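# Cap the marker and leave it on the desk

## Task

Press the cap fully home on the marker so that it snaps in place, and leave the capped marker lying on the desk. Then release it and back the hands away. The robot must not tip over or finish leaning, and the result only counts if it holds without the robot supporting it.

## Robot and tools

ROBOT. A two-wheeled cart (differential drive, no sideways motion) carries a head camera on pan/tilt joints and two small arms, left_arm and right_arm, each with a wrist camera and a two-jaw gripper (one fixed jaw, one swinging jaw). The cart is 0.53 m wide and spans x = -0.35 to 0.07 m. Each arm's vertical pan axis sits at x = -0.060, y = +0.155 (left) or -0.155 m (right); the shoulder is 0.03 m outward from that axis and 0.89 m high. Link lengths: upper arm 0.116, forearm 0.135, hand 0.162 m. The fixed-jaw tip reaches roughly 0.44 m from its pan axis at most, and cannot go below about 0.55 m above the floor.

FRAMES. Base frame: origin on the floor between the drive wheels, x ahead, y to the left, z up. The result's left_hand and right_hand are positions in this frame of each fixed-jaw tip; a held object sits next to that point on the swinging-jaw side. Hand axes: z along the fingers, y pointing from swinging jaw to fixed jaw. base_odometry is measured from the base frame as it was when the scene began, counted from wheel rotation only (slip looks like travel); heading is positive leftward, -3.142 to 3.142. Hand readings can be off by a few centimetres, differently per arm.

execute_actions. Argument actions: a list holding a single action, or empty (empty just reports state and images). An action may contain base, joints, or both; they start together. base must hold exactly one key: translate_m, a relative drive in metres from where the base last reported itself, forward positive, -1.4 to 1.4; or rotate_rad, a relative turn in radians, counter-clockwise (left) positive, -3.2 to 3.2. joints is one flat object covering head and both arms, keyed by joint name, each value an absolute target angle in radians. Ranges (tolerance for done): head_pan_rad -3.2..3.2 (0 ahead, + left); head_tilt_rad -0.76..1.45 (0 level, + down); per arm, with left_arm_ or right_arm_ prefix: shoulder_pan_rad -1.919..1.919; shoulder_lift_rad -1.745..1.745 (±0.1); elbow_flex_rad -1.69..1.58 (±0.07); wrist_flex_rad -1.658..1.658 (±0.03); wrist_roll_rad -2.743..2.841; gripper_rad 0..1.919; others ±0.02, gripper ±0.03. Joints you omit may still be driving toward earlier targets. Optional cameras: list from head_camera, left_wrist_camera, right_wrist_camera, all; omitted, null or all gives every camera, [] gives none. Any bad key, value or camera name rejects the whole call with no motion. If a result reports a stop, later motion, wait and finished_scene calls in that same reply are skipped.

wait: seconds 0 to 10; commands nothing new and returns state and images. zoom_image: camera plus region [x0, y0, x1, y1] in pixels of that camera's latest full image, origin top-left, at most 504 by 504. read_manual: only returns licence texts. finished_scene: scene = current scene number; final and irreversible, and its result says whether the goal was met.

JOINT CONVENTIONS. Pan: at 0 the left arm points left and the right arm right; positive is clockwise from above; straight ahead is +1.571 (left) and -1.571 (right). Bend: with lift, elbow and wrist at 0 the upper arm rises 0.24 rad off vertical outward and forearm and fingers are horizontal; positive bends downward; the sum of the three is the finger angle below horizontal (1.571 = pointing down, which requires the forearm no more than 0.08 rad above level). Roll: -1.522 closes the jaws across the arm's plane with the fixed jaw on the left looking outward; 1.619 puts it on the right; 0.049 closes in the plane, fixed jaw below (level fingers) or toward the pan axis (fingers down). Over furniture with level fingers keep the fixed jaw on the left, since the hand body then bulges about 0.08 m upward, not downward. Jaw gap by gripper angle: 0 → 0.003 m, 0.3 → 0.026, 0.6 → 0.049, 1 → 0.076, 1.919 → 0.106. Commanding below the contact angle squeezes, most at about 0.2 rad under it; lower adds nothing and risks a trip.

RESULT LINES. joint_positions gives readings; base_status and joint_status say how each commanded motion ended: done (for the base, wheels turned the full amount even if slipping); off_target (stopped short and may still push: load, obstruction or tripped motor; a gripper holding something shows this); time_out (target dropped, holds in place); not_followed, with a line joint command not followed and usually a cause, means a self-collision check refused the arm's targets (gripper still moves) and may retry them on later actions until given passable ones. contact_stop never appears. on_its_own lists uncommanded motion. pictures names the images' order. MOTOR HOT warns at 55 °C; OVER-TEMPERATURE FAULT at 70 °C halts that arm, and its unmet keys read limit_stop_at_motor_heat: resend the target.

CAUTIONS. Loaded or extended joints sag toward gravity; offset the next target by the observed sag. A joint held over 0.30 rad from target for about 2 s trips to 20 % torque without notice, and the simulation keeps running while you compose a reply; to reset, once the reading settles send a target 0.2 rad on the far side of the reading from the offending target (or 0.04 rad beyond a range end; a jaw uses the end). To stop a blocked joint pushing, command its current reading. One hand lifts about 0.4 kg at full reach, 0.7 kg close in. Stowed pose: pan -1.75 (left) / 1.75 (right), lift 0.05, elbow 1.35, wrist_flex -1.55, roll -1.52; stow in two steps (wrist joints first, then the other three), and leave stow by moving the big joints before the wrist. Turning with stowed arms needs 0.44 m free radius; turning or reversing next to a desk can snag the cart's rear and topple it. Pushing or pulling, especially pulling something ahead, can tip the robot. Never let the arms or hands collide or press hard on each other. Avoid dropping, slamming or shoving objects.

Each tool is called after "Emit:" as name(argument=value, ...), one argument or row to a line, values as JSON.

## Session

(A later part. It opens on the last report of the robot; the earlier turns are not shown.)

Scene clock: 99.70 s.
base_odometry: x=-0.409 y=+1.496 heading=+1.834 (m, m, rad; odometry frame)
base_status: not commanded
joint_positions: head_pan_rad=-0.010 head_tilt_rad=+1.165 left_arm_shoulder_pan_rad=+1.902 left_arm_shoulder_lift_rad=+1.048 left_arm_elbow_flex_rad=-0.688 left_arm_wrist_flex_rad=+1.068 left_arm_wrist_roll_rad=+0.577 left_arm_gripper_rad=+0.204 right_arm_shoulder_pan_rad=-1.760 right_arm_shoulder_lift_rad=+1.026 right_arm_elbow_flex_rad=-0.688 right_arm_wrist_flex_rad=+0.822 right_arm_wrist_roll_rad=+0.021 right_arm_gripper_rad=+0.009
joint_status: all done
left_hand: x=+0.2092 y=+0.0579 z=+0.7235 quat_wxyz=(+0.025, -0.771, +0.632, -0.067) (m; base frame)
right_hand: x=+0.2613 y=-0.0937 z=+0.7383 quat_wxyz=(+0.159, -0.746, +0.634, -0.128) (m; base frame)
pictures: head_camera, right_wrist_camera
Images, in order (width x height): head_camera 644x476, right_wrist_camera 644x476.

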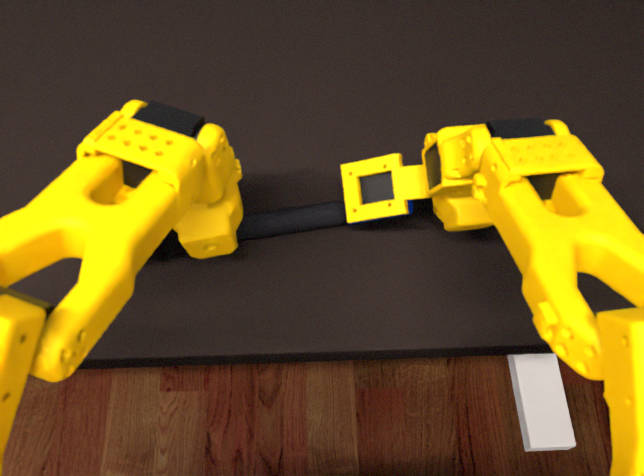

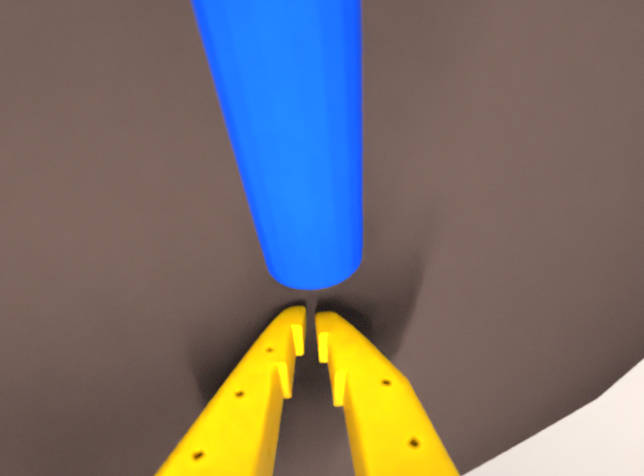

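Emit:
execute_actions(
  actions=[
    {"joints":{"right_arm_shoulder_pan_rad":-1.89,"left_arm_shoulder_pan_rad":1.919,"left_arm_gripper_rad":0.005}},
  ],
)

Scene clock: 102.57 s.
base_odometry: x=-0.409 y=+1.496 heading=+1.834 (m, m, rad; odometry frame)
base_status: not commanded
joint_positions: head_pan_rad=-0.010 head_tilt_rad=+1.165 left_arm_shoulder_pan_rad=+1.906 left_arm_shoulder_lift_rad=+1.048 left_arm_elbow_flex_rad=-0.688 left_arm_wrist_flex_rad=+1.068 left_arm_wrist_roll_rad=+0.577 left_arm_gripper_rad=+0.204 right_arm_shoulder_pan_rad=-1.835 right_arm_shoulder_lift_rad=+1.024 right_arm_elbow_flex_rad=-0.688 right_arm_wrist_flex_rad=+0.820 right_arm_wrist_roll_rad=+0.021 right_arm_gripper_rad=+0.008
joint_status: left_arm_gripper_rad off_target (ended at +0.204, target +0.005); right_arm_shoulder_pan_rad off_target (ended at -1.835, target -1.890); the others done
left_hand: x=+0.2088 y=+0.0567 z=+0.7235 quat_wxyz=(+0.025, -0.770, +0.634, -0.067) (m; base frame)
right_hand: x=+0.2563 y=-0.0697 z=+0.7389 quat_wxyz=(+0.165, -0.769, +0.605, -0.123) (m; base frame)
pictures: head_camera, left_wrist_camera, right_wrist_camera
Images, in order (width x height): head_camera 644x476, left_wrist_camera 644x476, right_wrist_camera 644x476.

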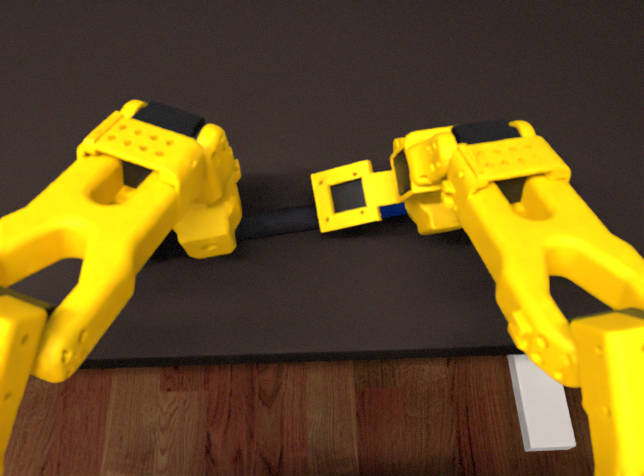

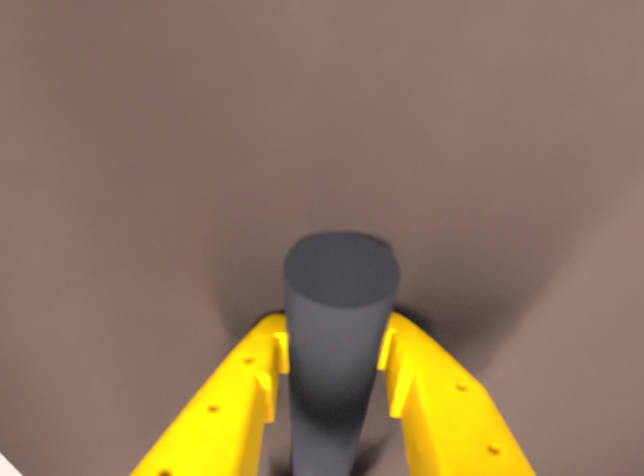

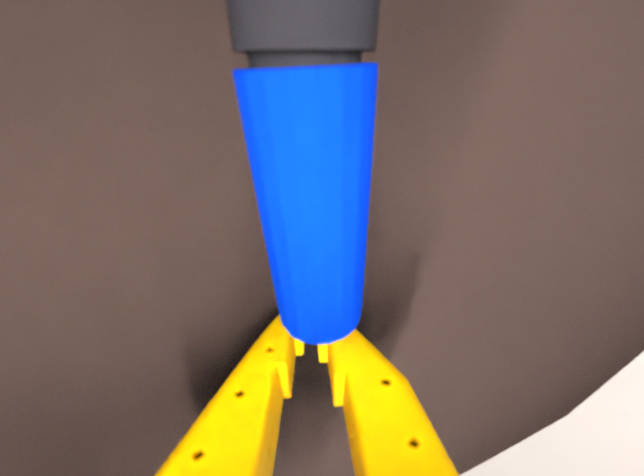

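Emit:
execute_actions(
  actions=[
    {"joints":{"right_arm_shoulder_pan_rad":-1.958,"left_arm_shoulder_pan_rad":1.958}},
  ],
  cameras=["right_wrist_camera"],
)

Scene clock: 105.67 s.
base_odometry: x=-0.409 y=+1.496 heading=+1.834 (m, m, rad; odometry frame)
base_status: not commanded
joint_positions: head_pan_rad=-0.010 head_tilt_rad=+1.165 left_arm_shoulder_pan_rad=+1.906 left_arm_shoulder_lift_rad=+1.048 left_arm_elbow_flex_rad=-0.688 left_arm_wrist_flex_rad=+1.070 left_arm_wrist_roll_rad=+0.577 left_arm_gripper_rad=+0.204 right_arm_shoulder_pan_rad=-1.853 right_arm_shoulder_lift_rad=+1.023 right_arm_elbow_flex_rad=-0.688 right_arm_wrist_flex_rad=+0.820 right_arm_wrist_roll_rad=+0.021 right_arm_gripper_rad=+0.008
joint_status: left_arm_shoulder_pan_rad off_target (ended at +1.906, target +1.958); right_arm_shoulder_pan_rad off_target (ended at -1.853, target -1.958)
joint sent to its limit — the command would take left_arm_shoulder_pan_rad past its upper limit and right_arm_shoulder_pan_rad past its lower limit, so those joints were sent only as far as their limits.
left_hand: x=+0.2085 y=+0.0567 z=+0.7235 quat_wxyz=(+0.024, -0.770, +0.634, -0.066) (m; base frame)
right_hand: x=+0.2549 y=-0.0638 z=+0.7393 quat_wxyz=(+0.167, -0.774, +0.598, -0.122) (m; base frame)
pictures: right_wrist_camera
Images, in order (width x height): right_wrist_camera 644x476.

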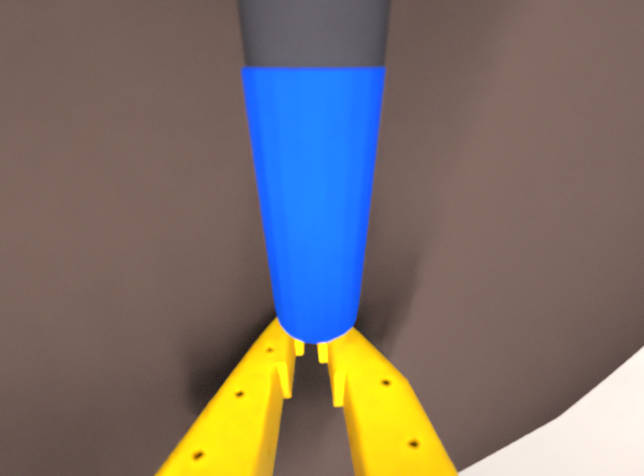

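Snapped. Releasing.

Emit:
execute_actions(
  actions=[
    {"joints":{"right_arm_shoulder_pan_rad":-1.7,"left_arm_shoulder_pan_rad":1.905}},
  ],
  cameras=[],
)

Emit:
execute_actions(
  actions=[
    {"joints":{"right_arm_shoulder_lift_rad":0.6,"left_arm_gripper_rad":0.3}},
  ],
  cameras=[],
)

Emit:
execute_actions(
  actions=[
    {"joints":{"left_arm_shoulder_lift_rad":0.75,"left_arm_wrist_flex_rad":1.3,"left_arm_gripper_rad":0.4,"right_arm_shoulder_pan_rad":-1.4}},
  ],
  cameras=[],
)

Emit:
execute_actions(
  actions=[
    {"base":{"translate_m":-0.15},"joints":{"left_arm_shoulder_lift_rad":-0.3,"left_arm_elbow_flex_rad":0.3,"left_arm_shoulder_pan_rad":1.4,"right_arm_shoulder_lift_rad":-0.3,"right_arm_elbow_flex_rad":0.3,"head_tilt_rad":0.9}},
  ],
  cameras=["head_camera"],
)

Scene clock: 112.37 s.
base_odometry: x=-0.409 y=+1.496 heading=+1.834 (m, m, rad; odometry frame)
base_status: not commanded
joint_positions: head_pan_rad=-0.010 head_tilt_rad=+1.165 left_arm_shoulder_pan_rad=+1.897 left_arm_shoulder_lift_rad=+1.048 left_arm_elbow_flex_rad=-0.688 left_arm_wrist_flex_rad=+1.070 left_arm_wrist_roll_rad=+0.577 left_arm_gripper_rad=+0.204 right_arm_shoulder_pan_rad=-1.709 right_arm_shoulder_lift_rad=+1.023 right_arm_elbow_flex_rad=-0.688 right_arm_wrist_flex_rad=+0.819 right_arm_wrist_roll_rad=+0.021 right_arm_gripper_rad=+0.008
joint_status: all done
left_hand: x=+0.2094 y=+0.0592 z=+0.7235 quat_wxyz=(+0.025, -0.773, +0.631, -0.066) (m; base frame)
right_hand: x=+0.2649 y=-0.1099 z=+0.7394 quat_wxyz=(+0.158, -0.729, +0.652, -0.134) (m; base frame)
pictures: none
No camera images: the call's "cameras" was empty. Leave "cameras" out to get every camera's image.

Scene clock: 113.33 s.
base_odometry: x=-0.409 y=+1.496 heading=+1.834 (m, m, rad; odometry frame)
base_status: not commanded
joint_positions: head_pan_rad=-0.010 head_tilt_rad=+1.165 left_arm_shoulder_pan_rad=+1.897 left_arm_shoulder_lift_rad=+1.048 left_arm_elbow_flex_rad=-0.688 left_arm_wrist_flex_rad=+1.070 left_arm_wrist_roll_rad=+0.577 left_arm_gripper_rad=+0.290 right_arm_shoulder_pan_rad=-1.709 right_arm_shoulder_lift_rad=+0.667 right_arm_elbow_flex_rad=-0.688 right_arm_wrist_flex_rad=+0.819 right_arm_wrist_roll_rad=+0.021 right_arm_gripper_rad=+0.008
joint_status: all done
left_hand: x=+0.2094 y=+0.0592 z=+0.7235 quat_wxyz=(+0.025, -0.773, +0.631, -0.066) (m; base frame)
right_hand: x=+0.2998 y=-0.1051 z=+0.8528 quat_wxyz=(+0.288, -0.690, +0.618, -0.244) (m; base frame)
pictures: none
No camera images: the call's "cameras" was empty. Leave "cameras" out to get every camera's image.

Scene clock: 114.27 s.
base_odometry: x=-0.409 y=+1.496 heading=+1.834 (m, m, rad; odometry frame)
base_status: not commanded
joint_positions: head_pan_rad=-0.010 head_tilt_rad=+1.165 left_arm_shoulder_pan_rad=+1.897 left_arm_shoulder_lift_rad=+0.805 left_arm_elbow_flex_rad=-0.689 left_arm_wrist_flex_rad=+1.289 left_arm_wrist_roll_rad=+0.577 left_arm_gripper_rad=+0.390 right_arm_shoulder_pan_rad=-1.410 right_arm_shoulder_lift_rad=+0.667 right_arm_elbow_flex_rad=-0.688 right_arm_wrist_flex_rad=+0.819 right_arm_wrist_roll_rad=+0.021 right_arm_gripper_rad=+0.008
joint_status: all done
left_hand: x=+0.2089 y=+0.0594 z=+0.7819 quat_wxyz=(+0.029, -0.772, +0.630, -0.077) (m; base frame)
right_hand: x=+0.2985 y=-0.2133 z=+0.8528 quat_wxyz=(+0.248, -0.591, +0.714, -0.284) (m; base frame)
pictures: none
No camera images: the call's "cameras" was empty. Leave "cameras" out to get every camera's image.

Scene clock: 115.87 s.
base_odometry: x=-0.370 y=+1.351 heading=+1.835 (m, m, rad; odometry frame)
base_status: done
joint_positions: head_pan_rad=-0.010 head_tilt_rad=+0.915 left_arm_shoulder_pan_rad=+1.412 left_arm_shoulder_lift_rad=-0.270 left_arm_elbow_flex_rad=+0.303 left_arm_wrist_flex_rad=+1.291 left_arm_wrist_roll_rad=+0.577 left_arm_gripper_rad=+0.390 right_arm_shoulder_pan_rad=-1.410 right_arm_shoulder_lift_rad=-0.260 right_arm_elbow_flex_rad=+0.307 right_arm_wrist_flex_rad=+0.819 right_arm_wrist_roll_rad=+0.021 right_arm_gripper_rad=+0.008
joint_status: all done
left_hand: x=+0.1333 y=+0.1815 z=+0.8534 quat_wxyz=(+0.070, -0.897, +0.425, -0.102) (m; base frame)
right_hand: x=+0.1981 y=-0.1970 z=+0.8813 quat_wxyz=(+0.227, -0.598, +0.723, -0.260) (m; base frame)
pictures: head_camera
Images, in order (width x height): head_camera 644x476.

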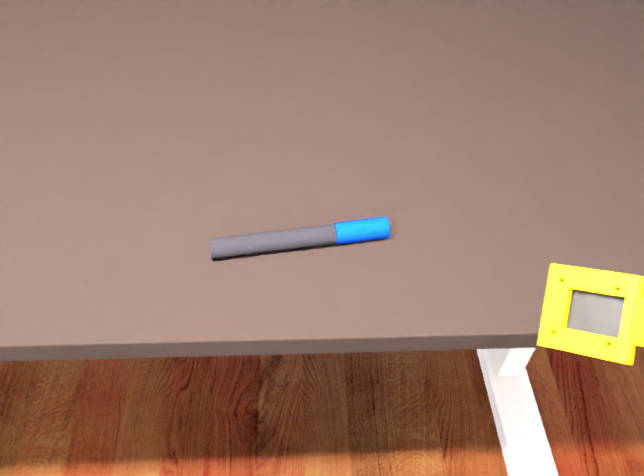

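Emit:
finished_scene(
  scene=2,
)

The scene is finished: the task was done.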